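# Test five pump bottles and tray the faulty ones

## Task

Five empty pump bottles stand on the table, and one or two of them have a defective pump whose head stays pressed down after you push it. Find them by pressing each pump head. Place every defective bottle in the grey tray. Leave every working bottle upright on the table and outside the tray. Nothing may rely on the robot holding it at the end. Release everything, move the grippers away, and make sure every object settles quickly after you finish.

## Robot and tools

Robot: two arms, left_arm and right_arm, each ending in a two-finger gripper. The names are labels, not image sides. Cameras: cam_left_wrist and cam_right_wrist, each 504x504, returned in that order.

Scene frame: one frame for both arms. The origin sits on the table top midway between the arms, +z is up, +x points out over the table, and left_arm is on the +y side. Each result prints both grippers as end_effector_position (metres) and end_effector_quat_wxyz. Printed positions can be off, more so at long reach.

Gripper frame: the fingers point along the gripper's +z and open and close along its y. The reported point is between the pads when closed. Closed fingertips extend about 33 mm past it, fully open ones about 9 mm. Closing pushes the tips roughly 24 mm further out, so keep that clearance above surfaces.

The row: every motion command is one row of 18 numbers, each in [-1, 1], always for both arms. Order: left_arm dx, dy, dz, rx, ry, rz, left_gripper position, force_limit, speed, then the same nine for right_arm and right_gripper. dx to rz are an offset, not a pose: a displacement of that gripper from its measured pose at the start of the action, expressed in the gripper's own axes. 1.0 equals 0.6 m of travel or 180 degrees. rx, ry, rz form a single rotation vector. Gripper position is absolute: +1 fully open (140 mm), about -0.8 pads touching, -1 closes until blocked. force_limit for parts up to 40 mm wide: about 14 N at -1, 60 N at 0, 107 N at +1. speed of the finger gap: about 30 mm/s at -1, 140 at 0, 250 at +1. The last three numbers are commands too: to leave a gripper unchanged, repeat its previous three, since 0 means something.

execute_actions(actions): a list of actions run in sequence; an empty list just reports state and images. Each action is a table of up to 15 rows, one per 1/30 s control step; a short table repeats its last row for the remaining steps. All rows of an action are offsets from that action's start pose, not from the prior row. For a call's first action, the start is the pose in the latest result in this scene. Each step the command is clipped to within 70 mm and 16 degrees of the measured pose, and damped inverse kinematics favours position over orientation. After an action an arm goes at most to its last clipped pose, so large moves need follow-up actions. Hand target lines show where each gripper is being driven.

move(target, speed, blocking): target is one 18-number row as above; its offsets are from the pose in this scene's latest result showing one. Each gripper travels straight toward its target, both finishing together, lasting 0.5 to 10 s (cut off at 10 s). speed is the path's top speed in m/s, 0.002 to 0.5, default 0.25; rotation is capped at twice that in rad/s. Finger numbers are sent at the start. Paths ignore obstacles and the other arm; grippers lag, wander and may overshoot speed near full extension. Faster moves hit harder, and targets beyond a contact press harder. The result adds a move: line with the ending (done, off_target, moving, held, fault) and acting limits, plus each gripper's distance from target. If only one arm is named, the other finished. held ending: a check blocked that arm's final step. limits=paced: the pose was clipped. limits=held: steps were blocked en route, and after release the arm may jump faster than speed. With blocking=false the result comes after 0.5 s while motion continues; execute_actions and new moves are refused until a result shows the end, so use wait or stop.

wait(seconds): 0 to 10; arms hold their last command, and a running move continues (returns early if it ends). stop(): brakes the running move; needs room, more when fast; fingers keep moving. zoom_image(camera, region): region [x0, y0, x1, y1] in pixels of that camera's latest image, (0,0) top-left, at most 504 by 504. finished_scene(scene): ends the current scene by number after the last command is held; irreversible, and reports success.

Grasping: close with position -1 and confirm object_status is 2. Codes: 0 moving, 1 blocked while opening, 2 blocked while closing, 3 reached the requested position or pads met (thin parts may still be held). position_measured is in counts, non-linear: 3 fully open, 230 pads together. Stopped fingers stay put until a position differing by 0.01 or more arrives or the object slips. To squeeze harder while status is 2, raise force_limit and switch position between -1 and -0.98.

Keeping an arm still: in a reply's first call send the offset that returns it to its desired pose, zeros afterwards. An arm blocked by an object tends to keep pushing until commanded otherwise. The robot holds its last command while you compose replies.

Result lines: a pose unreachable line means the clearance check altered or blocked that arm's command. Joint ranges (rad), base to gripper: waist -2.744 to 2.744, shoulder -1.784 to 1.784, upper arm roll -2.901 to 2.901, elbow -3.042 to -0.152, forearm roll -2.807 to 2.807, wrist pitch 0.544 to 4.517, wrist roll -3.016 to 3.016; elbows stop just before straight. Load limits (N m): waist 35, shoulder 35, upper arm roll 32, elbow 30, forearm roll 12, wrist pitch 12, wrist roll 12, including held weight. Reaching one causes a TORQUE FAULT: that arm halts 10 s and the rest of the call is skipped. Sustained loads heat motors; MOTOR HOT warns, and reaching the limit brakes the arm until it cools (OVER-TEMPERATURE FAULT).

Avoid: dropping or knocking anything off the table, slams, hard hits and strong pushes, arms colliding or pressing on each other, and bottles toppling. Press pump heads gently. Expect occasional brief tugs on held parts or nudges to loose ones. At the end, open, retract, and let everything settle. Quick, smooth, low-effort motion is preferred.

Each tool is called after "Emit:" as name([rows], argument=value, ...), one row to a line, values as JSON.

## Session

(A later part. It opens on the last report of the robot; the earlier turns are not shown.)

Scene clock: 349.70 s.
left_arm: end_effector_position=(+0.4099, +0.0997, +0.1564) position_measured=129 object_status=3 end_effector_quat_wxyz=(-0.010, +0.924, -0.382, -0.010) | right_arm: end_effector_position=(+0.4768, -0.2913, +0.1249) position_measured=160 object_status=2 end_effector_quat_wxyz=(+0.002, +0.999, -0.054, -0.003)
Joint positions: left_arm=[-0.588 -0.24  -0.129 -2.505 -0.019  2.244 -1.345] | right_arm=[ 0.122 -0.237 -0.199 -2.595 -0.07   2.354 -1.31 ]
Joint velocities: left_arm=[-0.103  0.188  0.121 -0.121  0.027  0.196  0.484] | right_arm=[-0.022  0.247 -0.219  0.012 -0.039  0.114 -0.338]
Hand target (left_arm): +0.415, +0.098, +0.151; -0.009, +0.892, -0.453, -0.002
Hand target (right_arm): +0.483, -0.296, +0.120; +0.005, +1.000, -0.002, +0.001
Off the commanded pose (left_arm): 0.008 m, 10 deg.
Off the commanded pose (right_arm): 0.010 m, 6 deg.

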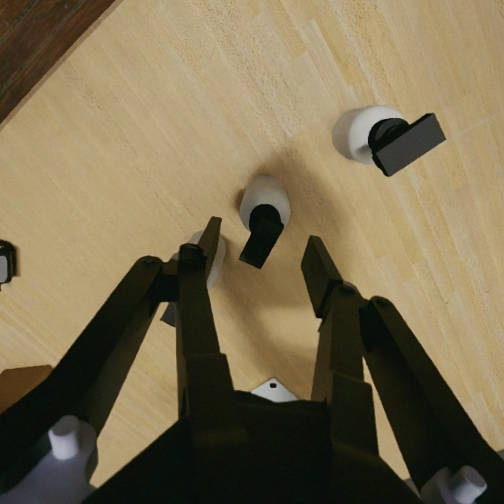

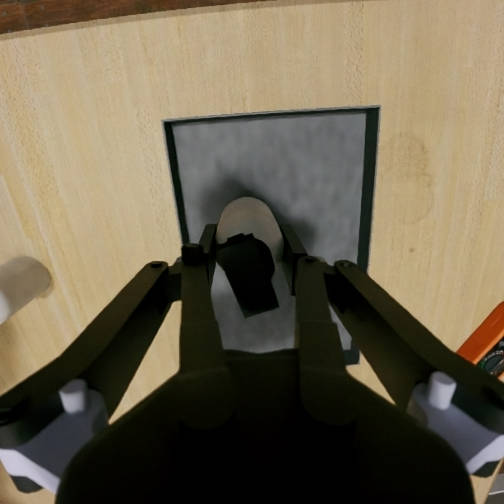

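Emit:
execute_actions(actions=[])

Emit:
zoom_image(camera="cam_left_wrist", region=[190, 170, 340, 295])

Emit:
zoom_image(camera="cam_right_wrist", region=[130, 80, 410, 380])

Scene clock: 351.70 s.
left_arm: end_effector_position=(+0.4148, +0.0976, +0.1513) position_measured=129 object_status=3 end_effector_quat_wxyz=(-0.008, +0.893, -0.449, -0.003) | right_arm: end_effector_position=(+0.4801, -0.2953, +0.1195) position_measured=160 object_status=2 end_effector_quat_wxyz=(+0.004, +1.000, -0.006, -0.002)
Joint positions: left_arm=[-0.596 -0.229 -0.119 -2.512 -0.016  2.278 -1.199] | right_arm=[ 0.123 -0.22  -0.21  -2.594 -0.075  2.373 -1.412]
Joint velocities: left_arm=[-0.001 -0.001  0.001 -0.     0.001  0.001  0.001] | right_arm=[ 0.     0.001  0.001  0.     0.001  0.    -0.001]
Hand target (left_arm): +0.415, +0.098, +0.151; -0.009, +0.892, -0.453, -0.002
Hand target (right_arm): +0.483, -0.296, +0.120; +0.005, +1.000, -0.002, +0.001
Off the commanded pose (left_arm): 0.001 m, 1 deg.
Off the commanded pose (right_arm): 0.004 m, 1 deg.

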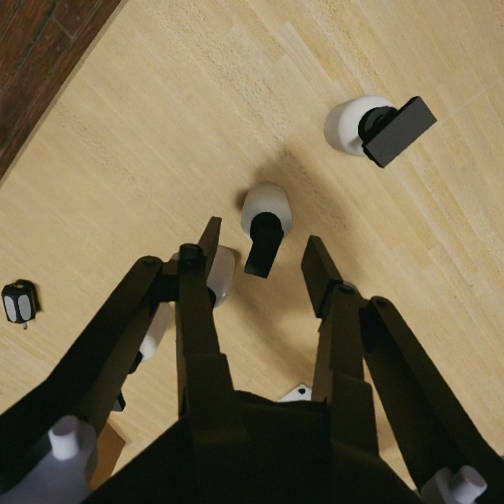

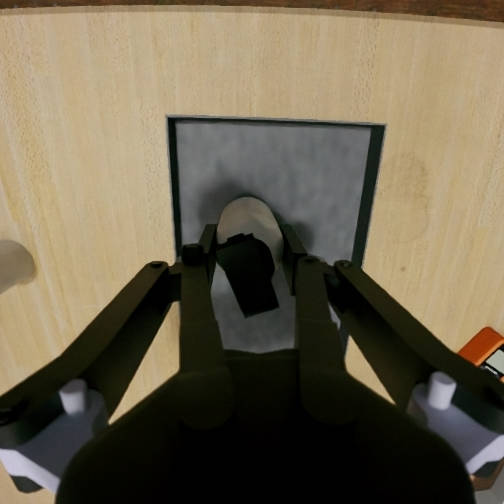

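Region (190, 170, 340, 295) of cam_left_wrist's 504x504 image, scaled by 3.360, with more detail than that image has.

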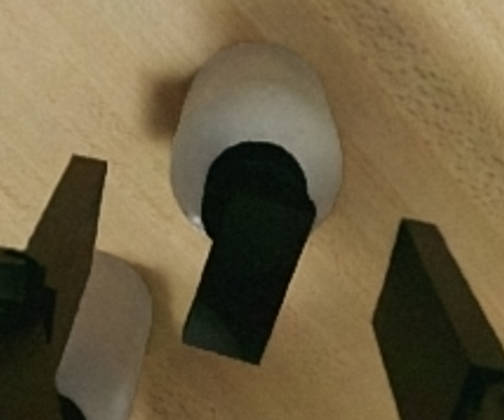

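Region (130, 80, 410, 380) of cam_right_wrist's 504x504 image, scaled by 1.680, with more detail than that image has; it fills the left 470 columns of this view, and the rest is white.

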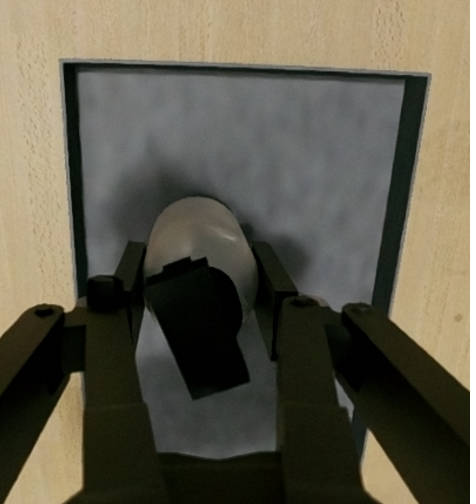

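Emit:
execute_actions([
  [[0,0,0.0022,-0.002,0.002,0,0,0,0.5,0.0008,0.0014,0,0.001,0.0005,-0.002,-1,0,-0.5],[0.0005,0,0.0085,-0.0037,0.004,0,0,0,0.5,0.0029,0.0051,0.0012,0.0025,0.0013,-0.0038,-1,0,-0.5],[0.001,0,0.0181,-0.0037,0.004,0,0,0,0.5,0.006,0.0106,0.0046,0.0025,0.0013,-0.0038,-1,0,-0.5],[0.0015,0.0005,0.0302,-0.0037,0.004,0,0,0,0.5,0.0099,0.0174,0.0097,0.0025,0.0013,-0.0038,-1,0,-0.5],[0.002,0.001,0.0442,-0.0037,0.004,0,0,0,0.5,0.0143,0.0251,0.0162,0.0025,0.0013,-0.0038,-1,0,-0.5],[0.0025,0.0015,0.0592,-0.0037,0.004,0,0,0,0.5,0.0187,0.0329,0.0237,0.0025,0.0013,-0.0038,-1,0,-0.5],[0.0025,0.002,0.0746,-0.0037,0.004,0,0,0,0.5,0.0231,0.0406,0.0317,0.0025,0.0013,-0.0038,-1,0,-0.5],[0.0025,0.0025,0.0896,-0.0037,0.004,0,0,0,0.5,0.027,0.0474,0.04,0.0025,0.0013,-0.0038,-1,0,-0.5],[0.0025,0.003,0.1036,-0.0037,0.004,0,0,0,0.5,0.0301,0.0529,0.048,0.0025,0.0013,-0.0038,-1,0,-0.5],[0.0025,0.0035,0.1157,-0.0037,0.004,0,0,0,0.5,0.0322,0.0566,0.0555,0.0025,0.0013,-0.0038,-1,0,-0.5],[0.0025,0.004,0.1253,-0.0037,0.004,0,0,0,0.5,0.033,0.058,0.062,0.0025,0.0013,-0.0038,-1,0,-0.5],[0.0025,0.0045,0.1316,-0.0037,0.004,0,0,0,0.5,0.033,0.058,0.0671,0.0025,0.0013,-0.0038,-1,0,-0.5],[0.0025,0.005,0.1338,-0.0037,0.004,0,0,0,0.5,0.033,0.058,0.0705,0.0025,0.0013,-0.0038,-1,0,-0.5],[0.0025,0.0057,0.1338,-0.0037,0.004,0,0,0,0.5,0.033,0.058,0.0717,0.0025,0.0013,-0.0038,-1,0,-0.5],[0.0025,0.0057,0.1338,-0.0037,0.004,0,-1,0,-0.9,0.033,0.058,0.0717,0.0025,0.0013,-0.0038,-1,0,-0.5]],
])

Scene clock: 374.53 s.
left_arm: end_effector_position=(+0.4014, +0.1051, +0.0720) position_measured=129 object_status=0 end_effector_quat_wxyz=(-0.002, +0.893, -0.449, -0.024) | right_arm: end_effector_position=(+0.4879, -0.3319, +0.0773) position_measured=160 object_status=2 end_effector_quat_wxyz=(+0.005, +1.000, -0.019, -0.015)
Joint positions: left_arm=[-0.596 -0.081 -0.114 -2.587 -0.017  2.459 -1.195] | right_arm=[ 0.103 -0.09  -0.275 -2.581 -0.054  2.464 -1.487]
Joint velocities: left_arm=[ 0.     0.177  0.001 -0.033  0.031  0.295 -0.008] | right_arm=[ 0.     0.16  -0.029 -0.     0.064  0.182 -0.146]
Hand target (left_arm): +0.414, +0.097, +0.073; -0.001, +0.894, -0.449, -0.000
Hand target (right_arm): +0.499, -0.331, +0.077; +0.002, +1.000, -0.000, +0.000
Off the commanded pose (left_arm): 0.015 m, 3 deg.
Off the commanded pose (right_arm): 0.011 m, 3 deg.

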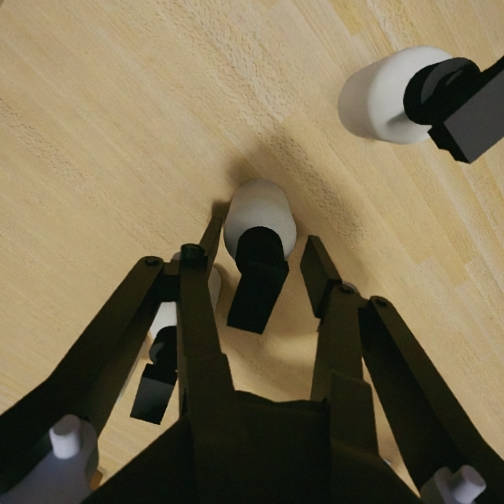

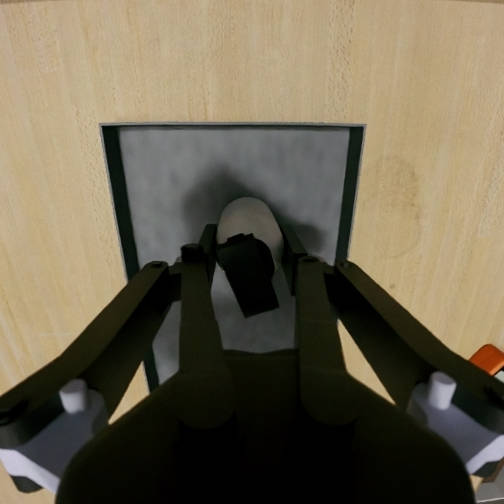

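Emit:
execute_actions(actions=[])

Emit:
zoom_image(camera="cam_left_wrist", region=[170, 160, 370, 360])

Scene clock: 375.83 s.
left_arm: end_effector_position=(+0.4137, +0.0977, +0.0729) position_measured=160 object_status=2 end_effector_quat_wxyz=(-0.001, +0.893, -0.449, -0.002) | right_arm: end_effector_position=(+0.4964, -0.3315, +0.0767) position_measured=160 object_status=2 end_effector_quat_wxyz=(+0.003, +1.000, -0.001, -0.003)
Joint positions: left_arm=[-0.596 -0.074 -0.114 -2.588 -0.013  2.511 -1.197] | right_arm=[ 0.104 -0.082 -0.277 -2.58  -0.047  2.496 -1.53 ]
Joint velocities: left_arm=[-0.     0.001 -0.001 -0.    -0.001  0.    -0.001] | right_arm=[-0.001 -0.    -0.001 -0.     0.002 -0.    -0.002]
Hand target (left_arm): +0.414, +0.097, +0.073; -0.001, +0.894, -0.449, -0.000
Hand target (right_arm): +0.499, -0.331, +0.077; +0.002, +1.000, -0.000, +0.000
Off the commanded pose (left_arm): 0.003 m, 0 deg.
Off the commanded pose (right_arm): 0.003 m, 0 deg.

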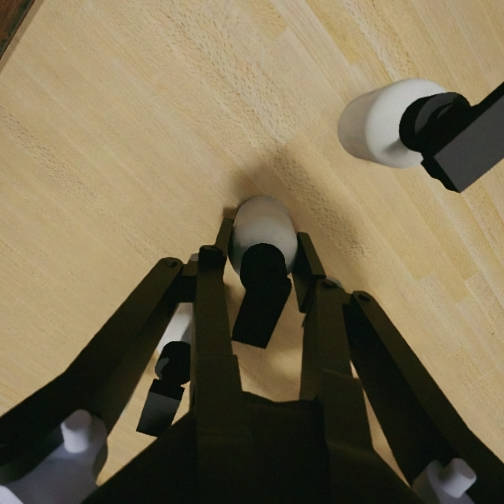

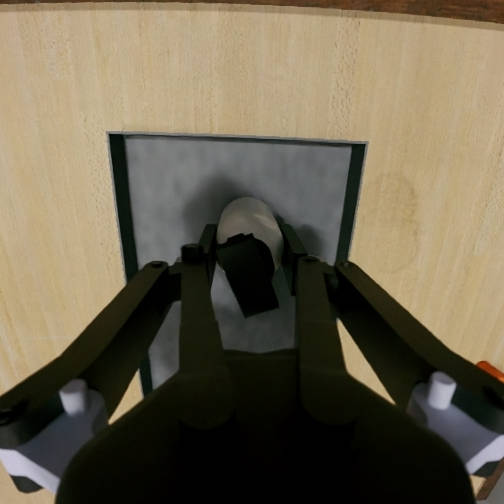

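Region (170, 160, 370, 360) of cam_left_wrist's 504x504 image, scaled by 2.520, with more detail than that image has.

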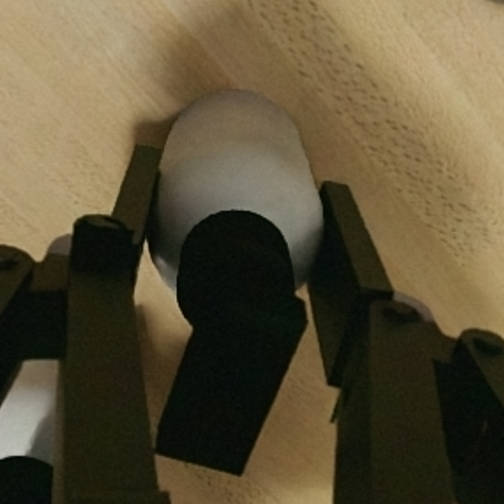

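Emit:
execute_actions([
  [[0,0,-0.0026,0,0,0,-1,0,-0.9,0,0,0.0025,0,0,0,-1,0,-0.5],[0,0,-0.0097,0,0,0,-1,0,-0.9,0,0,0.005,0,0,0,-1,0,-0.5],[0,0,-0.0207,0,0,0,-1,0,-0.9,0,0,0.007,0,0,0,-1,0,-0.5],[-0.0004,0.0017,-0.0347,0,0,0,-1,0,-0.9,0,0,0.007,0,0,0,-1,0,-0.5],[-0.0013,0.0065,-0.051,0,0,0,-1,0,-0.9,0,0,0.007,0,0,0,-1,0,-0.5],[-0.0028,0.0137,-0.0689,0,0,0,-1,0,-0.9,0,0,0.007,0,0,0,-1,0,-0.5],[-0.0047,0.0227,-0.0875,0,0,0,-1,0,-0.9,0,0,0.007,0,0,0,-1,0,-0.5],[-0.0068,0.033,-0.1061,0,0,0,-1,0,-0.9,0,0,0.007,0,0,0,0.05,0,1],[-0.009,0.0439,-0.124,0,0,0,-1,0,-0.9,0,0,0.007,0,0,0,0.05,0,1],[-0.0112,0.0547,-0.1403,0,0,0,-1,0,-0.9,0,0,0.005,0,0,0,0.05,0,1],[-0.0133,0.065,-0.1543,0,0,0,-1,0,-0.9,0,0,-0.003,0,0,0,0.05,0,1],[-0.0152,0.074,-0.1653,0,0,0,-1,0,-0.9,0,0,-0.018,0,0,0,0.05,0,1],[-0.0167,0.0812,-0.1724,0,0,0,-1,0,-0.9,0,0,-0.038,0,0,0,0.05,0,1],[-0.0176,0.086,-0.175,0,0,0,-1,0,-0.9,0,0,-0.06,0,0,0,0.05,0,1],[-0.018,0.0877,-0.175,0,0,0,-1,0,-0.9,0,0,-0.082,0,0,0,0.05,0,1]],
])

Scene clock: 403.50 s.
left_arm: end_effector_position=(+0.3886, +0.0672, +0.1729) position_measured=160 object_status=2 end_effector_quat_wxyz=(+0.002, +0.885, -0.465, +0.030) | right_arm: end_effector_position=(+0.5002, -0.3306, +0.0970) position_measured=123 object_status=0 end_effector_quat_wxyz=(+0.001, +1.000, +0.002, +0.004)
Joint positions: left_arm=[-0.647 -0.333 -0.154 -2.568 -0.058  2.297 -1.219] | right_arm=[ 0.103 -0.128 -0.276 -2.568 -0.059  2.452 -1.527]
Joint velocities: left_arm=[-0.129 -0.413 -0.118  0.03  -0.097 -0.45  -0.103] | right_arm=[-0.012 -0.621  0.02   0.233 -0.124 -0.505  0.048]
Hand target (left_arm): +0.365, +0.074, +0.174; +0.001, +0.892, -0.451, -0.000
Hand target (right_arm): +0.498, -0.332, +0.122; +0.003, +1.000, -0.001, -0.001
Off the commanded pose (left_arm): 0.025 m, 4 deg.
Off the commanded pose (right_arm): 0.029 m, 1 deg.

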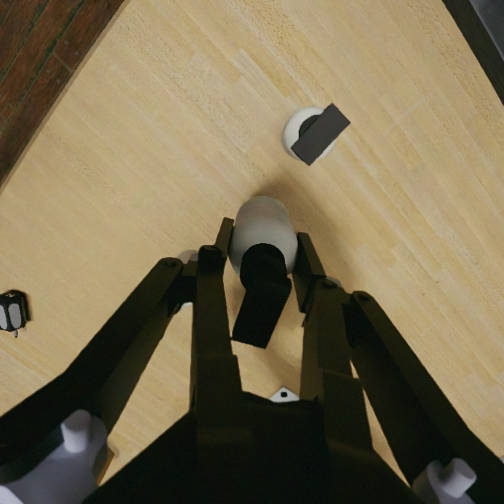

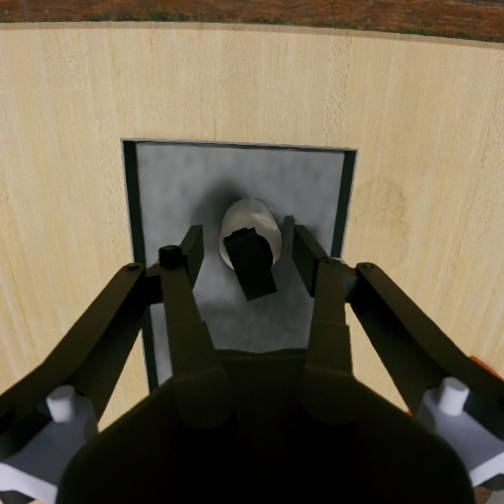

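Emit:
execute_actions(actions=[])

Emit:
zoom_image(camera="cam_left_wrist", region=[200, 60, 400, 260])

Scene clock: 405.07 s.
left_arm: end_effector_position=(+0.3674, +0.0735, +0.1749) position_measured=160 object_status=2 end_effector_quat_wxyz=(+0.000, +0.891, -0.454, +0.002) | right_arm: end_effector_position=(+0.4995, -0.3314, +0.1223) position_measured=123 object_status=3 end_effector_quat_wxyz=(+0.001, +1.000, -0.001, +0.001)
Joint positions: left_arm=[-0.654 -0.355 -0.161 -2.567 -0.07   2.219 -1.251] | right_arm=[ 0.102 -0.18  -0.275 -2.544 -0.073  2.371 -1.512]
Joint velocities: left_arm=[ 0.     0.    -0.    -0.     0.001  0.    -0.002] | right_arm=[ 0.001 -0.001 -0.001 -0.001 -0.001  0.     0.001]
Hand target (left_arm): +0.365, +0.074, +0.174; +0.001, +0.892, -0.451, -0.000
Hand target (right_arm): +0.498, -0.332, +0.122; +0.003, +1.000, -0.001, -0.001
Off the commanded pose (left_arm): 0.004 m, 1 deg.
Off the commanded pose (right_arm): 0.005 m, 1 deg.

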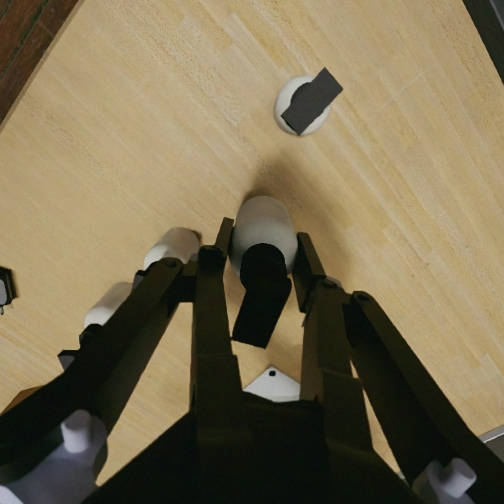

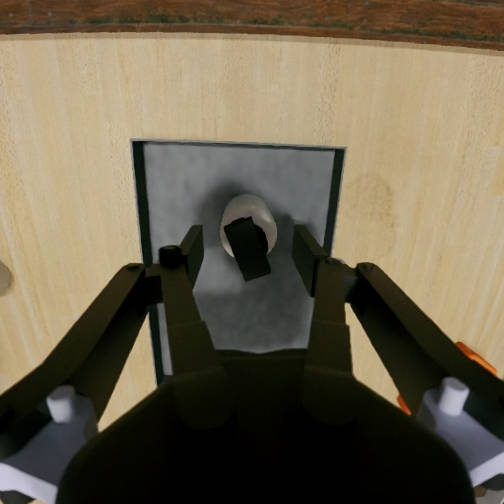

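Region (200, 60, 400, 260) of cam_left_wrist's 504x504 image, scaled by 2.520, with more detail than that image has.

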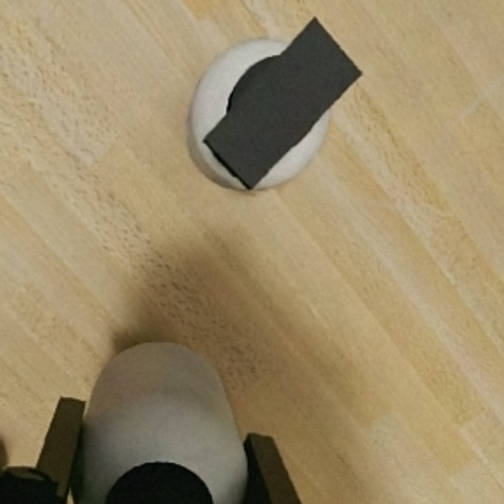

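Emit:
execute_actions([
  [[0.0014,0.0038,-0.0018,0,0,0,-1,0,-0.9,0,0,-0.004,0,0,0,0.05,0,1],[0.0058,0.014,-0.0063,0,0,0,-1,0,-0.9,0,0,-0.0147,0,0,0,0.05,0,1],[0.0132,0.0291,-0.0126,0,0,0,-1,0,-0.9,0,0,-0.0306,0,0,0,0.05,0,1],[0.0235,0.0471,-0.0194,0,0,0,-1,0,-0.9,0,0,-0.0499,0,0,0,0.05,0,1],[0.0371,0.0667,-0.0257,0,0,0,-1,0,-0.9,0,0,-0.0709,0,0,0,0.05,0,1],[0.0537,0.0858,-0.0302,0,0,0,-1,0,-0.9,0,0,-0.0918,0,0,0,0.05,0,1],[0.0736,0.103,-0.032,0,0,0,-1,0,-0.9,-0.0014,0.0043,-0.1111,0,0,0,0.05,0,1],[0.0951,0.1186,-0.032,0,0,0,-1,0,-0.9,-0.005,0.0158,-0.127,0,0,0,0.05,0,1],[0.1163,0.134,-0.032,0,0,0,-1,0,-0.9,-0.0104,0.0324,-0.1377,0,0,0,0.05,0,1],[0.1363,0.1485,-0.032,0,0,0,-1,0,-0.9,-0.0167,0.0521,-0.1417,0,0,0,0.05,0,1],[0.1544,0.1617,-0.032,0,0,0,-1,0,-0.9,-0.0233,0.0729,-0.1417,0,0,0,0.05,0,1],[0.1698,0.1729,-0.032,0,0,0,-1,0,-0.9,-0.0296,0.0926,-0.1417,0,0,0,0.05,0,1],[0.1817,0.1816,-0.032,0,0,0,-1,0,-0.9,-0.035,0.1092,-0.1417,0,0,0,0.05,0,1],[0.1895,0.1872,-0.032,0,0,0,-1,0,-0.9,-0.0386,0.1207,-0.1417,0,0,0,0.05,0,1],[0.1922,0.1892,-0.032,0,0,0,-1,0,-0.9,-0.04,0.125,-0.1417,0,0,0,0.05,0,1]],
])

Scene clock: 434.23 s.
left_arm: end_effector_position=(+0.3424, -0.0709, +0.1962) position_measured=160 object_status=2 end_effector_quat_wxyz=(+0.008, +0.864, -0.503, +0.011) | right_arm: end_effector_position=(+0.4966, -0.3860, +0.2108) position_measured=123 object_status=3 end_effector_quat_wxyz=(-0.004, +0.999, -0.026, +0.025)
Joint positions: left_arm=[-0.723 -0.138 -0.342 -2.29  -0.066  2.185 -1.4  ] | right_arm=[ 0.036 -0.367 -0.323 -2.476 -0.124  2.173 -1.546]
Joint velocities: left_arm=[-0.041  0.618 -0.26   0.594  0.178 -0.046 -0.428] | right_arm=[-0.283 -0.216 -0.324 -0.066 -0.168 -0.27  -0.222]
Hand target (left_arm): +0.344, -0.083, +0.195; +0.004, +0.889, -0.457, +0.006
Hand target (right_arm): +0.476, -0.404, +0.206; +0.000, +1.000, -0.002, +0.002
Off the commanded pose (left_arm): 0.016 m, 7 deg.
Off the commanded pose (right_arm): 0.030 m, 4 deg.

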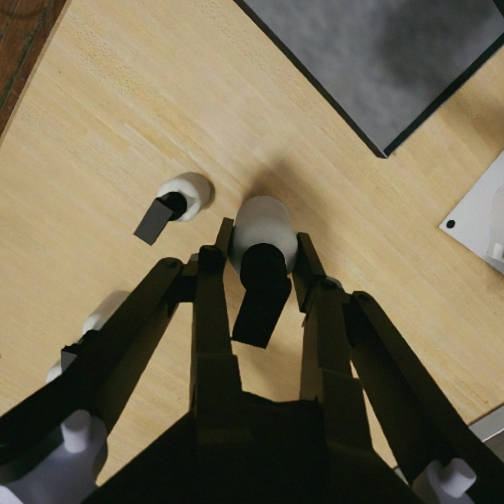

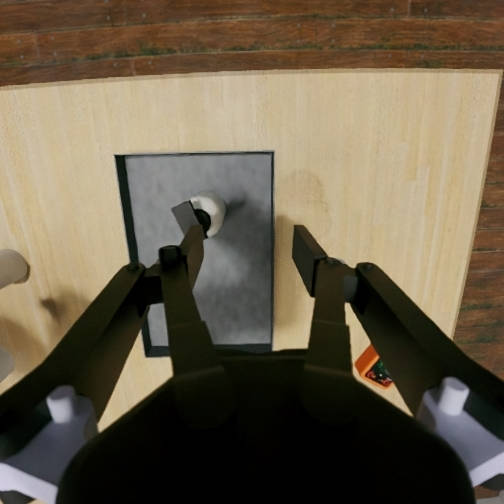

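Emit:
execute_actions(actions=[])

Emit:
zoom_image(camera="cam_left_wrist", region=[200, 0, 504, 260])

Scene clock: 435.67 s.
left_arm: end_effector_position=(+0.3435, -0.0832, +0.1945) position_measured=160 object_status=2 end_effector_quat_wxyz=(+0.005, +0.888, -0.460, +0.007) | right_arm: end_effector_position=(+0.4783, -0.4032, +0.2071) position_measured=123 object_status=3 end_effector_quat_wxyz=(-0.001, +1.000, -0.005, +0.005)
Joint positions: left_arm=[-0.723 -0.096 -0.358 -2.246 -0.045  2.173 -1.529] | right_arm=[ 0.018 -0.38  -0.343 -2.484 -0.144  2.128 -1.613]
Joint velocities: left_arm=[-0.001  0.    -0.     0.001 -0.     0.    -0.003] | right_arm=[-0.002 -0.001 -0.001 -0.002 -0.002 -0.    -0.002]
Hand target (left_arm): +0.344, -0.083, +0.195; +0.004, +0.889, -0.457, +0.006
Hand target (right_arm): +0.476, -0.404, +0.206; +0.000, +1.000, -0.002, +0.002
Off the commanded pose (left_arm): 0.003 m, 1 deg.
Off the commanded pose (right_arm): 0.004 m, 1 deg.

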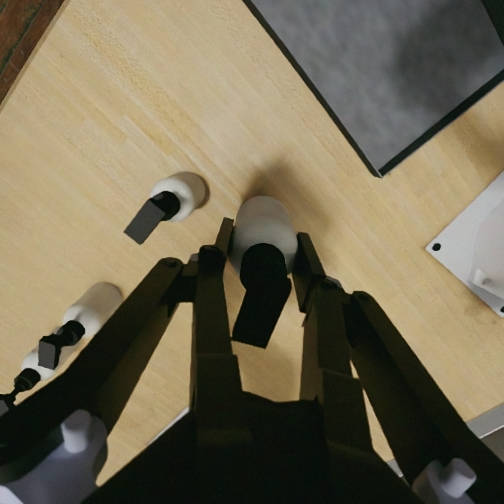

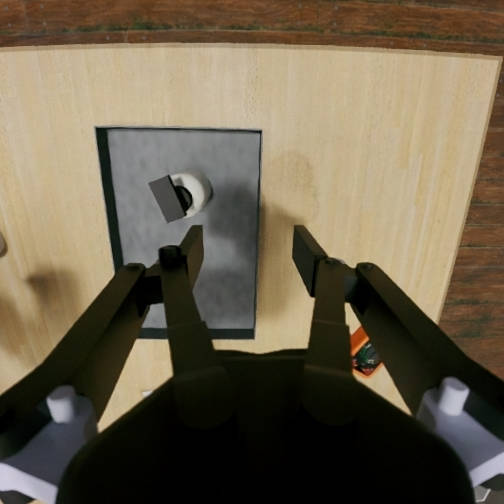

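Region (200, 0, 504, 260) of cam_left_wrist's 504x504 image, scaled by 1.658, with more detail than that image has; it fills the top 431 rows of this view, and the rest is white.

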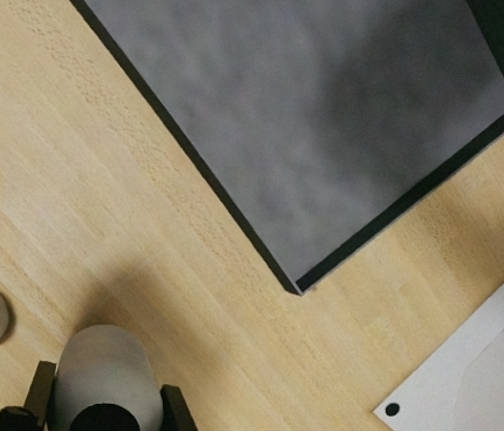

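Emit:
execute_actions([
  [[0.0031,0.0016,0,0,-0.002,0,-1,0,-0.9,-0.0017,0.0033,-0.0009,0,0,0.0017,0.05,0,1],[0.0117,0.0061,0,0,-0.004,0,-1,0,-0.9,-0.0063,0.0127,-0.0035,0,0,0.0063,0.05,0,1],[0.0251,0.0131,0,0.0008,-0.0054,0,-1,0,-0.9,-0.0135,0.0272,-0.0075,0,0,0.0135,0.05,0,1],[0.0423,0.0221,0,0.0008,-0.0054,0,-1,0,-0.9,-0.0228,0.0459,-0.0126,0,0,0.0228,0.05,0,1],[0.0625,0.0327,0.002,0.0008,-0.0054,0,-1,0,-0.9,-0.0337,0.0679,-0.0186,0,0,0.0337,0.05,0,1],[0.0849,0.0444,0.0076,0.0008,-0.0054,0,-1,0,-0.9,-0.0458,0.0921,-0.0252,0,0,0.0458,0.05,0,1],[0.1086,0.0568,0.0159,0.0008,-0.0054,0,-1,0,-0.9,-0.0585,0.1178,-0.0323,0,0,0.0585,0.05,0,1],[0.1326,0.0694,0.0261,0.0008,-0.0054,0,-1,0,-0.9,-0.0715,0.1439,-0.0394,0,0,0.0715,0.05,0,1],[0.1563,0.0818,0.0376,0.0008,-0.0054,0,-1,0,-0.9,-0.0842,0.1696,-0.0465,0,0,0.0842,0.05,0,1],[0.1787,0.0935,0.0494,0.0008,-0.0054,0,-1,0,-0.9,-0.0963,0.1938,-0.0531,0,0,0.0963,0.05,0,1],[0.1989,0.1041,0.0609,0.0008,-0.0054,0,-1,0,-0.9,-0.1072,0.2158,-0.0591,0,0,0.1072,0.05,0,1],[0.2161,0.1131,0.0711,0.0008,-0.0054,0,-1,0,-0.9,-0.1165,0.2345,-0.0642,0,0,0.1165,0.05,0,1],[0.2295,0.1201,0.0794,0.0008,-0.0054,0,-1,0,-0.9,-0.1237,0.249,-0.0682,0,0,0.1237,0.05,0,1],[0.2381,0.1246,0.085,0.0008,-0.0054,0,-1,0,-0.9,-0.1283,0.2584,-0.0708,0,0,0.1283,0.05,0,1],[0.2412,0.1262,0.087,0.0008,-0.0054,0,-1,0,-0.9,-0.13,0.2617,-0.0717,0,0,0.13,0.05,0,1]],
])

Scene clock: 465.70 s.
left_arm: end_effector_position=(+0.3582, -0.2288, +0.1547) position_measured=160 object_status=2 end_effector_quat_wxyz=(+0.016, +0.866, -0.499, +0.004) | right_arm: end_effector_position=(+0.4152, -0.5450, +0.2465) position_measured=123 object_status=3 end_effector_quat_wxyz=(-0.005, +0.983, -0.181, +0.020)
Joint positions: left_arm=[-0.836  0.351 -0.396 -1.804  0.132  2.15  -1.665] | right_arm=[-0.225 -0.507 -0.452 -2.467 -0.216  2.03  -1.569]
Joint velocities: left_arm=[-0.386  0.944  0.097  0.875  0.377 -0.083 -0.361] | right_arm=[-0.422 -0.091 -0.187  0.184 -0.105 -0.225  0.08 ]
Hand target (left_arm): +0.366, -0.242, +0.147; +0.005, +0.886, -0.463, +0.008
Hand target (right_arm): +0.398, -0.558, +0.249; -0.002, +0.978, -0.208, +0.005
Off the commanded pose (left_arm): 0.021 m, 5 deg.
Off the commanded pose (right_arm): 0.022 m, 4 deg.

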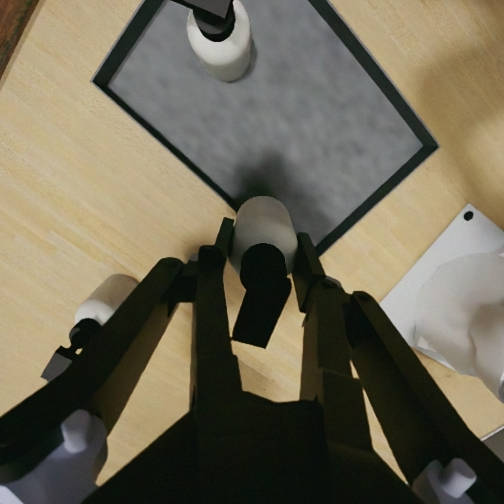

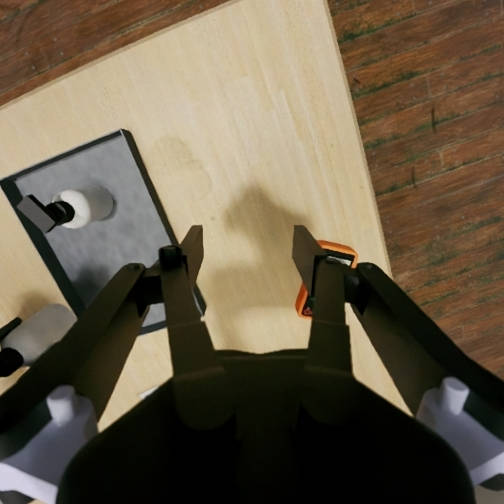

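Emit:
execute_actions(actions=[])

Emit:
zoom_image(camera="cam_left_wrist", region=[60, 0, 460, 300])

Scene clock: 466.93 s.
left_arm: end_effector_position=(+0.3654, -0.2426, +0.1456) position_measured=160 object_status=2 end_effector_quat_wxyz=(+0.006, +0.885, -0.466, +0.007) | right_arm: end_effector_position=(+0.3994, -0.5569, +0.2485) position_measured=123 object_status=3 end_effector_quat_wxyz=(-0.005, +0.978, -0.207, +0.007)
Joint positions: left_arm=[-0.863  0.414 -0.386 -1.735  0.177  2.132 -1.772] | right_arm=[-0.249 -0.512 -0.461 -2.456 -0.227  1.992 -1.546]
Joint velocities: left_arm=[ 0.001 -0.     0.    -0.     0.    -0.    -0.007] | right_arm=[-0.001  0.001 -0.    -0.001  0.001  0.     0.002]
Hand target (left_arm): +0.366, -0.242, +0.147; +0.005, +0.886, -0.463, +0.008
Hand target (right_arm): +0.398, -0.558, +0.249; -0.002, +0.978, -0.208, +0.005
Off the commanded pose (left_arm): 0.003 m, 1 deg.
Off the commanded pose (right_arm): 0.003 m, 0 deg.

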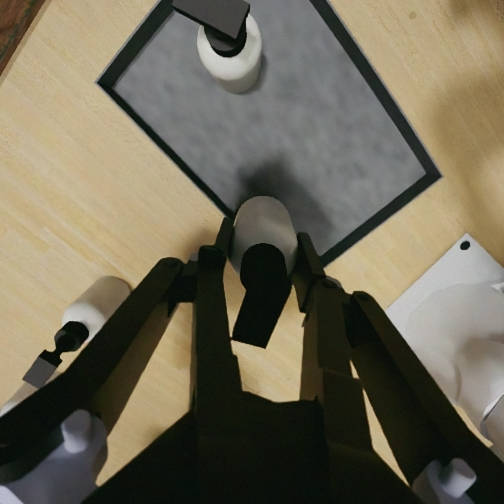

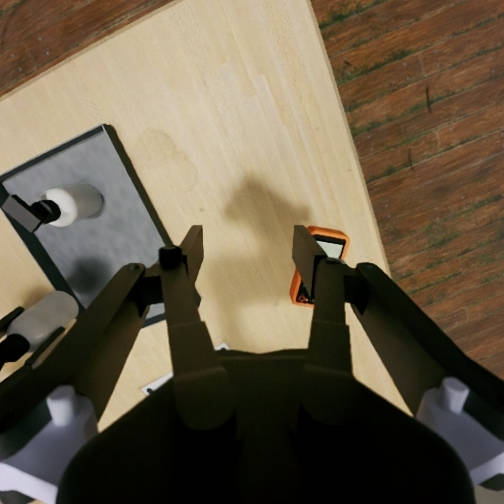

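Region (60, 0, 460, 300) of cam_left_wrist's 504x504 image, scaled by 1.260, with more detail than that image has; it fills the top 378 rows of this view, and the rest is white.

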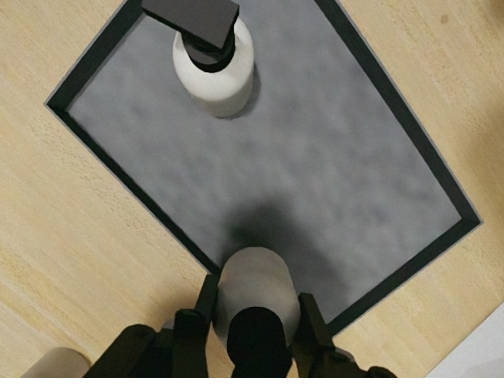

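Emit:
execute_actions([
  [[0.0025,0.0017,0,0.0005,-0.002,0,-1,0,-0.9,0,0,0,0,0,0,0.05,0,1],[0.0094,0.0065,0.0022,0.001,-0.004,0,-1,0,-0.9,0,0,0,0,0,0,0.05,0,1],[0.0196,0.0135,0.0081,0.0013,-0.006,0,-1,0,-0.9,0,0,0,0,0,0,0.05,0,1],[0.0319,0.0219,0.0171,0.0013,-0.007,0,-1,0,-0.9,0,0,0,0,0,0,0.05,0,1],[0.0453,0.0312,0.0284,0.0013,-0.007,0,-1,0,-0.9,0,0,0,0,0,0,0.05,0,1],[0.0587,0.0404,0.0412,0.0013,-0.007,0,-1,0,-0.9,0,0,0,0,0,0,0.05,0,1],[0.071,0.0488,0.0547,0.0013,-0.007,0,-1,0,-0.9,0,0,0,0,0,0,0.05,0,1],[0.0812,0.0558,0.0682,0.0013,-0.007,0,-1,0,-0.9,0,0,0,0,0,0,0.05,0,1],[0.0881,0.0606,0.081,0.0013,-0.007,0,-1,0,-0.9,0,0,0,0,0,0,0.05,0,1],[0.0906,0.0623,0.0923,0.0013,-0.007,0,-1,0,-0.9,0,0,0,0,0,0,0.05,0,1],[0.0906,0.0623,0.1013,0.0013,-0.007,0,-1,0,-0.9,0,0,0,0,0,0,0.05,0,1],[0.0906,0.0623,0.1072,0.0013,-0.0065,0,-1,0,-0.9,0,0,0,0,0,0,0.05,0,1],[0.0906,0.0623,0.1094,0.0013,-0.006,0,-1,0,-0.9,0,0,0,0,0,0,0.05,0,1],[0.0906,0.0623,0.1094,0.0013,-0.006,0,-1,0,-0.9,0,0,0,0,0,0,0.05,0,1],[0.0906,0.0623,0.1094,0.0013,-0.006,0,-1,0,-0.9,0,0,0,0,0,0,0.05,0,1]],
])

Scene clock: 501.60 s.
left_arm: end_effector_position=(+0.3588, -0.3081, +0.0788) position_measured=160 object_status=2 end_effector_quat_wxyz=(+0.000, +0.878, -0.479, -0.007) | right_arm: end_effector_position=(+0.3993, -0.5569, +0.2485) position_measured=123 object_status=3 end_effector_quat_wxyz=(-0.004, +0.978, -0.207, +0.007)
Joint positions: left_arm=[-0.986  0.696 -0.347 -1.456  0.245  2.098 -1.815] | right_arm=[-0.249 -0.512 -0.461 -2.456 -0.227  1.992 -1.546]
Joint velocities: left_arm=[-0.086  0.213  0.085  0.122  0.024 -0.022 -0.061] | right_arm=[ 0.001 -0.001 -0.001 -0.001  0.001 -0.001 -0.002]
Hand target (left_arm): +0.367, -0.311, +0.083; -0.001, +0.884, -0.467, +0.000
Hand target (right_arm): +0.399, -0.557, +0.249; -0.005, +0.978, -0.207, +0.007
Off the commanded pose (left_arm): 0.007 m, 2 deg.
Off the commanded pose (right_arm): 0.000 m, 0 deg.

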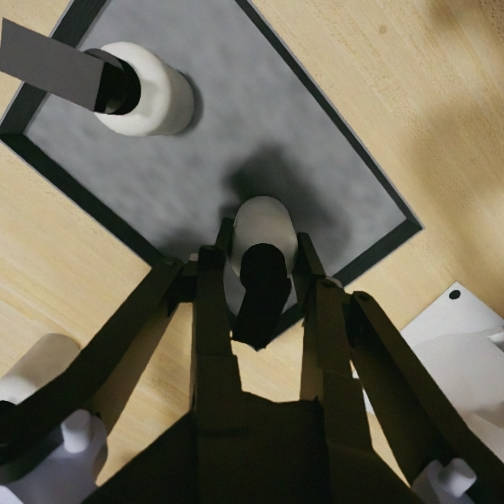

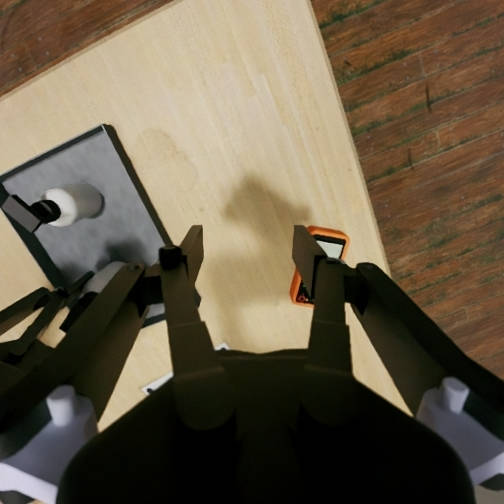

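Emit:
execute_actions(actions=[])

Emit:
zoom_image(camera="cam_left_wrist", region=[170, 120, 370, 320])

Emit:
zoom_image(camera="cam_right_wrist", region=[0, 150, 200, 350])

Scene clock: 503.77 s.
left_arm: end_effector_position=(+0.3657, -0.3108, +0.0813) position_measured=160 object_status=2 end_effector_quat_wxyz=(+0.000, +0.883, -0.469, -0.001) | right_arm: end_effector_position=(+0.3993, -0.5569, +0.2485) position_measured=123 object_status=3 end_effector_quat_wxyz=(-0.004, +0.978, -0.207, +0.007)
Joint positions: left_arm=[-0.989  0.702 -0.34  -1.439  0.249  2.096 -1.834] | right_arm=[-0.249 -0.512 -0.461 -2.456 -0.227  1.992 -1.546]
Joint velocities: left_arm=[ 0.002 -0.    -0.    -0.001 -0.     0.001 -0.001] | right_arm=[ 0.     0.001  0.001  0.001 -0.001 -0.001  0.002]
Hand target (left_arm): +0.367, -0.311, +0.083; -0.001, +0.884, -0.467, +0.000
Hand target (right_arm): +0.399, -0.557, +0.249; -0.005, +0.978, -0.207, +0.007
Off the commanded pose (left_arm): 0.001 m, 0 deg.
Off the commanded pose (right_arm): 0.000 m, 0 deg.

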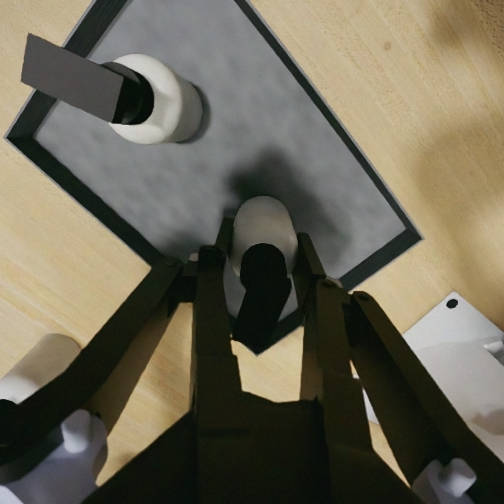

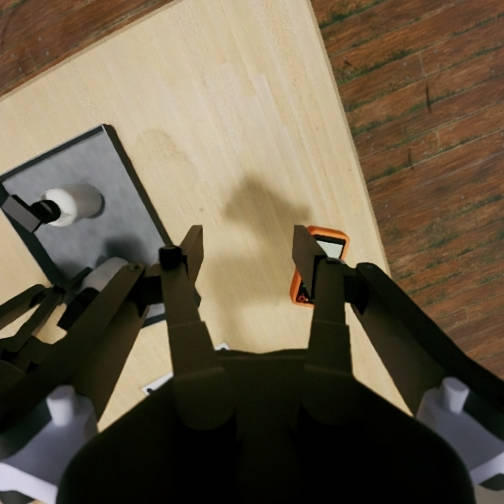

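Region (170, 120, 370, 320) of cam_left_wrist's 504x504 image, scaled by 2.520, with more detail than that image has.

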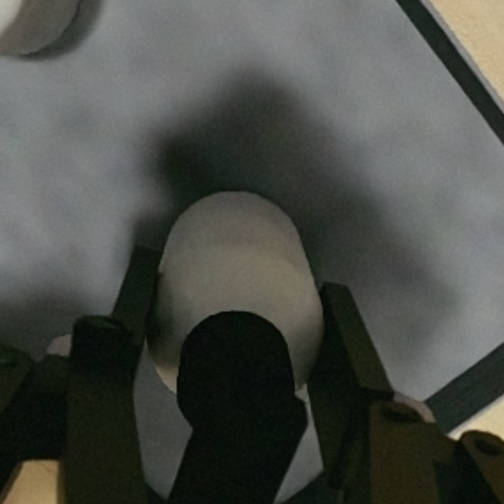

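Region (0, 150, 200, 350) of cam_right_wrist's 504x504 image, scaled by 2.520, with more detail than that image has.

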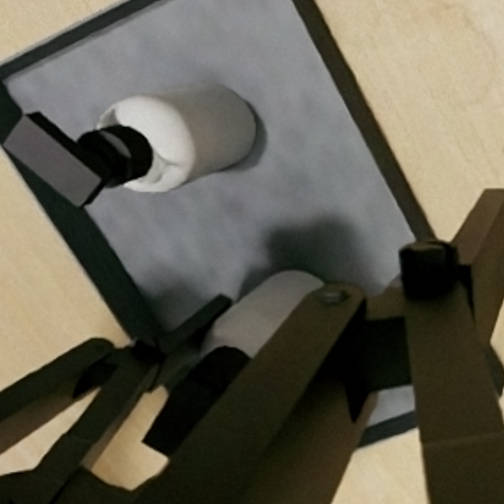

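Emit:
zoom_image(camera="cam_left_wrist", region=[0, 90, 100, 190])

Emit:
zoom_image(camera="cam_left_wrist", region=[350, 190, 450, 290])

Emit:
zoom_image(camera="cam_left_wrist", region=[10, 10, 230, 170])

Region (0, 90, 100, 190) of cam_left_wrist's 504x504 image, scaled by 5.040, with more detail than that image has.

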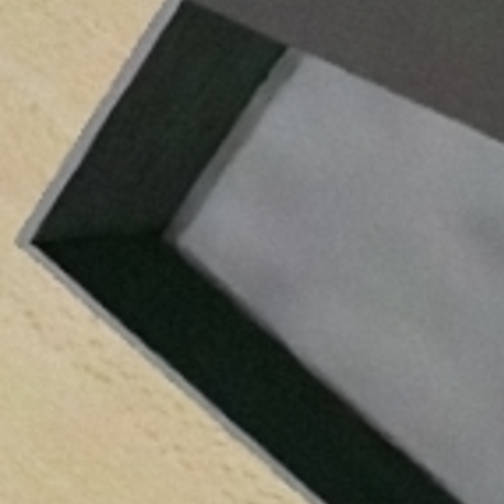

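Region (350, 190, 450, 290) of cam_left_wrist's 504x504 image, scaled by 5.040, with more detail than that image has.

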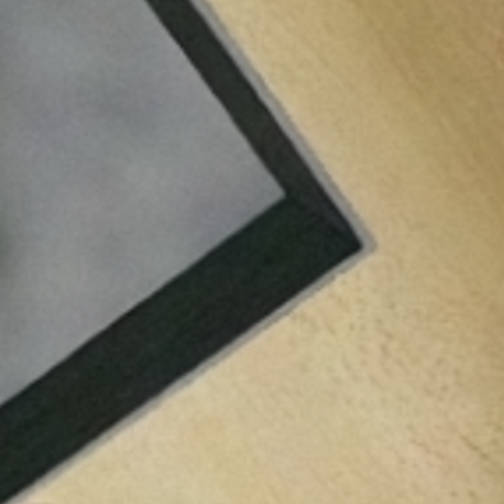

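Region (10, 10, 230, 170) of cam_left_wrist's 504x504 image, scaled by 2.291, with more detail than that image has; it fills the top 367 rows of this view, and the rest is white.

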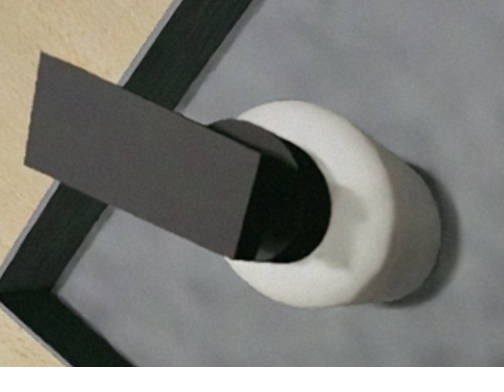

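Emit:
execute_actions([
  [[0,0,0.001,0,0,0,-1,0,-0.9,0,0,0,0,0,0,0.05,0,1],[0,0,0.003,0,0,0,-1,0,-0.9,0,0,0,0,0,0,0.05,0,1],[0,0,0.005,0,0,0,-1,0,-0.9,0,0,0,0,0,0,0.05,0,1],[0,0,0.007,0,0,0,-1,0,-0.9,0,0,0,0,0,0,0.05,0,1],[0,0,0.009,0,0,0,-1,0,-0.9,0,0,0,0,0,0,0.05,0,1],[0,0,0.011,0,0,0,-1,0,-0.9,0,0,0,0,0,0,0.05,0,1],[0,0,0.013,0,0,0,-1,0,-0.9,0,0,0,0,0,0,0.05,0,1],[0,0,0.015,0,0,0,-1,0,-0.9,0,0,0,0,0,0,0.05,0,1],[0,0,0.017,0,0,0,-1,0,-0.9,0,0,0,0,0,0,0.05,0,1],[0,0,0.019,0,0,0,-1,0,-0.9,0,0,0,0,0,0,0.05,0,1],[0,0,0.021,0,0,0,-1,0,-0.9,0,0,0,0,0,0,0.05,0,1],[0,0,0.023,0,0,0,-1,0,-0.9,0,0,0,0,0,0,0.05,0,1],[0,0,0.025,0,0,0,-1,0,-0.9,0,0,0,0,0,0,0.05,0,1],[0,0,0.026,0,0,0,-1,0,-0.9,0,0,0,0,0,0,0.05,0,1],[0,0,0.027,0,0,0,-1,0,-0.9,0,0,0,0,0,0,0.05,0,1]],
])

Scene clock: 534.53 s.
left_arm: end_effector_position=(+0.3669, -0.3127, +0.0742) position_measured=160 object_status=2 end_effector_quat_wxyz=(+0.002, +0.883, -0.469, +0.000) | right_arm: end_effector_position=(+0.3993, -0.5569, +0.2485) position_measured=123 object_status=3 end_effector_quat_wxyz=(-0.004, +0.978, -0.207, +0.007)
Joint positions: left_arm=[-0.99   0.713 -0.337 -1.441  0.252  2.114 -1.834] | right_arm=[-0.249 -0.512 -0.461 -2.456 -0.227  1.992 -1.546]
Joint velocities: left_arm=[-0.003  0.008  0.006  0.001  0.011  0.044  0.   ] | right_arm=[ 0.001 -0.    -0.001 -0.     0.     0.     0.   ]
Hand target (left_arm): +0.366, -0.311, +0.065; +0.000, +0.883, -0.469, -0.001
Hand target (right_arm): +0.399, -0.557, +0.248; -0.004, +0.978, -0.207, +0.007
Off the commanded pose (left_arm): 0.009 m, 0 deg.
Off the commanded pose (right_arm): 0.000 m, 0 deg.

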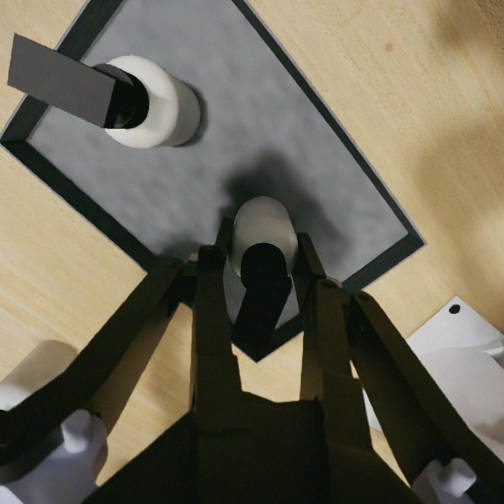

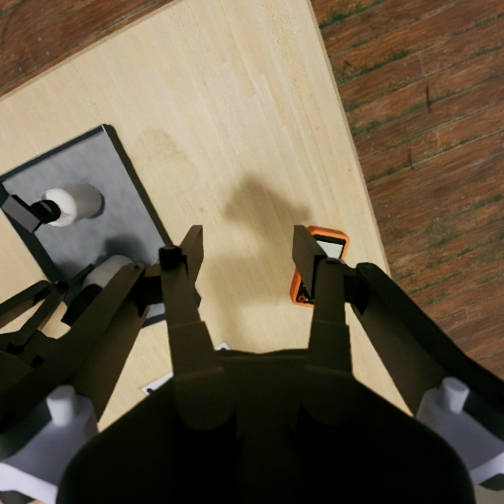

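Emit:
execute_actions([
  [[0,0,0.008,0,0,0,-1,0,-0.9,0,0,0,0,0,0,0.05,0,1],[0,0,0.003,0,0,0,-1,0,-0.9,0,0,0,0,0,0,0.05,0,1],[0,0,0.001,0,0,0,-1,0,-0.9,0,0,0,0,0,0,0.05,0,1],[0,0,0.001,0,0,0,-1,0,-0.9,0,0,0,0,0,0,0.05,0,1],[0,0,0.001,0,0,0,0.05,0,1,0,0,0,0,0,0,0.05,0,1],[0,0,0.001,0,0,0,0.05,0,1,0,0,0,0,0,0,0.05,0,1],[0,0,0,0,0,0,0.05,0,1,0,0,0,0,0,0,0.05,0,1],[0,0,-0.004,0,0,0,0.05,0,1,0,0,0,0,0,0,0.05,0,1],[0,0,-0.013,0,0,0,0.05,0,1,0,0,0,0,0,0,0.05,0,1],[0,0,-0.027,0,0,0,0.05,0,1,0,0,0,0,0,0,0.05,0,1],[0,0,-0.044,0,0,0,0.05,0,1,0,0,0,0,0,0,0.05,0,1],[0,0,-0.063,0,0,0,0.05,0,1,0,0,0,0,0,0,0.05,0,1],[0,0,-0.082,0,0,0,0.05,0,1,0,0,0,0,0,0,0.05,0,1],[0,0,-0.10,0,0,0,0.05,0,1,0,0,0,0,0,0,0.05,0,1],[0,0,-0.118,0,0,0,0.05,0,1,0,0,0,0,0,0,0.05,0,1]],
])

Scene clock: 540.83 s.
left_arm: end_effector_position=(+0.3672, -0.3155, +0.1120) position_measured=123 object_status=0 end_effector_quat_wxyz=(+0.006, +0.884, -0.467, +0.004) | right_arm: end_effector_position=(+0.3993, -0.5569, +0.2485) position_measured=123 object_status=3 end_effector_quat_wxyz=(-0.004, +0.978, -0.207, +0.007)
Joint positions: left_arm=[-0.987  0.669 -0.348 -1.417  0.237  2.058 -1.831] | right_arm=[-0.249 -0.512 -0.461 -2.456 -0.227  1.992 -1.546]
Joint velocities: left_arm=[ 0.019 -0.357 -0.076  0.259 -0.096 -0.383  0.028] | right_arm=[ 0.001 -0.001 -0.001  0.001 -0.001  0.     0.001]
Hand target (left_arm): +0.366, -0.312, +0.143; +0.004, +0.883, -0.470, +0.001
Hand target (right_arm): +0.399, -0.557, +0.248; -0.004, +0.978, -0.207, +0.007
Off the commanded pose (left_arm): 0.033 m, 1 deg.
Off the commanded pose (right_arm): 0.000 m, 0 deg.

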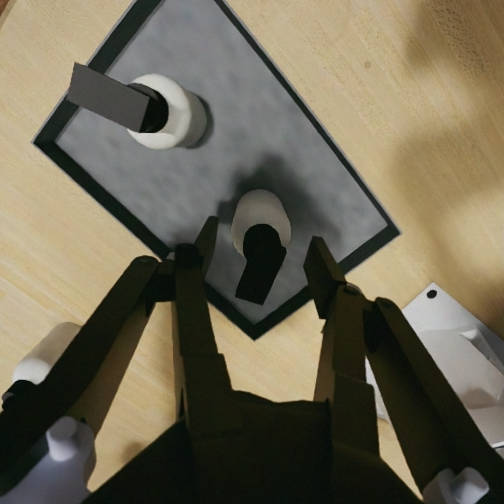

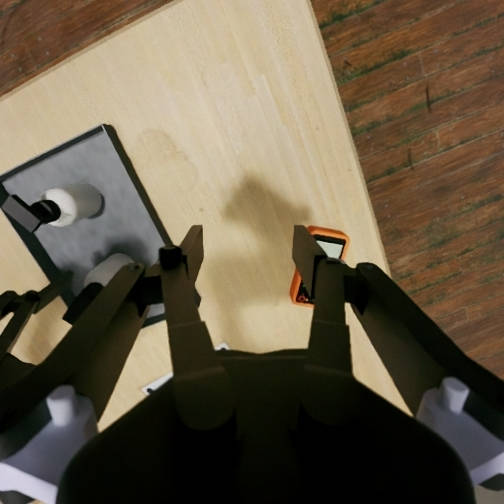

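Emit:
execute_actions(actions=[])

Scene clock: 541.47 s.
left_arm: end_effector_position=(+0.3665, -0.3149, +0.1448) position_measured=123 object_status=3 end_effector_quat_wxyz=(+0.005, +0.884, -0.468, +0.005) | right_arm: end_effector_position=(+0.3993, -0.5569, +0.2485) position_measured=123 object_status=3 end_effector_quat_wxyz=(-0.004, +0.978, -0.207, +0.007)
Joint positions: left_arm=[-0.985  0.633 -0.356 -1.389  0.226  1.997 -1.823] | right_arm=[-0.249 -0.512 -0.461 -2.456 -0.227  1.992 -1.546]
Joint velocities: left_arm=[ 0.001  0.001 -0.001 -0.    -0.001 -0.009  0.004] | right_arm=[ 0.    -0.002 -0.001 -0.     0.002 -0.001 -0.001]
Hand target (left_arm): +0.366, -0.312, +0.143; +0.004, +0.883, -0.470, +0.001
Hand target (right_arm): +0.399, -0.557, +0.248; -0.004, +0.978, -0.207, +0.007
Off the commanded pose (left_arm): 0.003 m, 1 deg.
Off the commanded pose (right_arm): 0.000 m, 0 deg.

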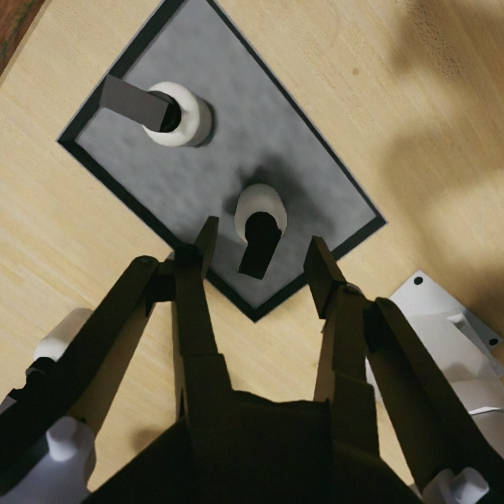

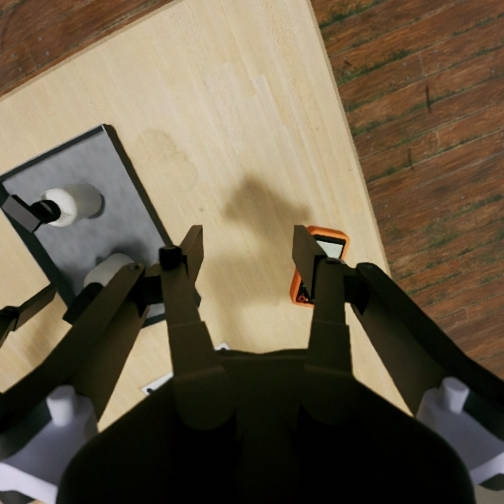

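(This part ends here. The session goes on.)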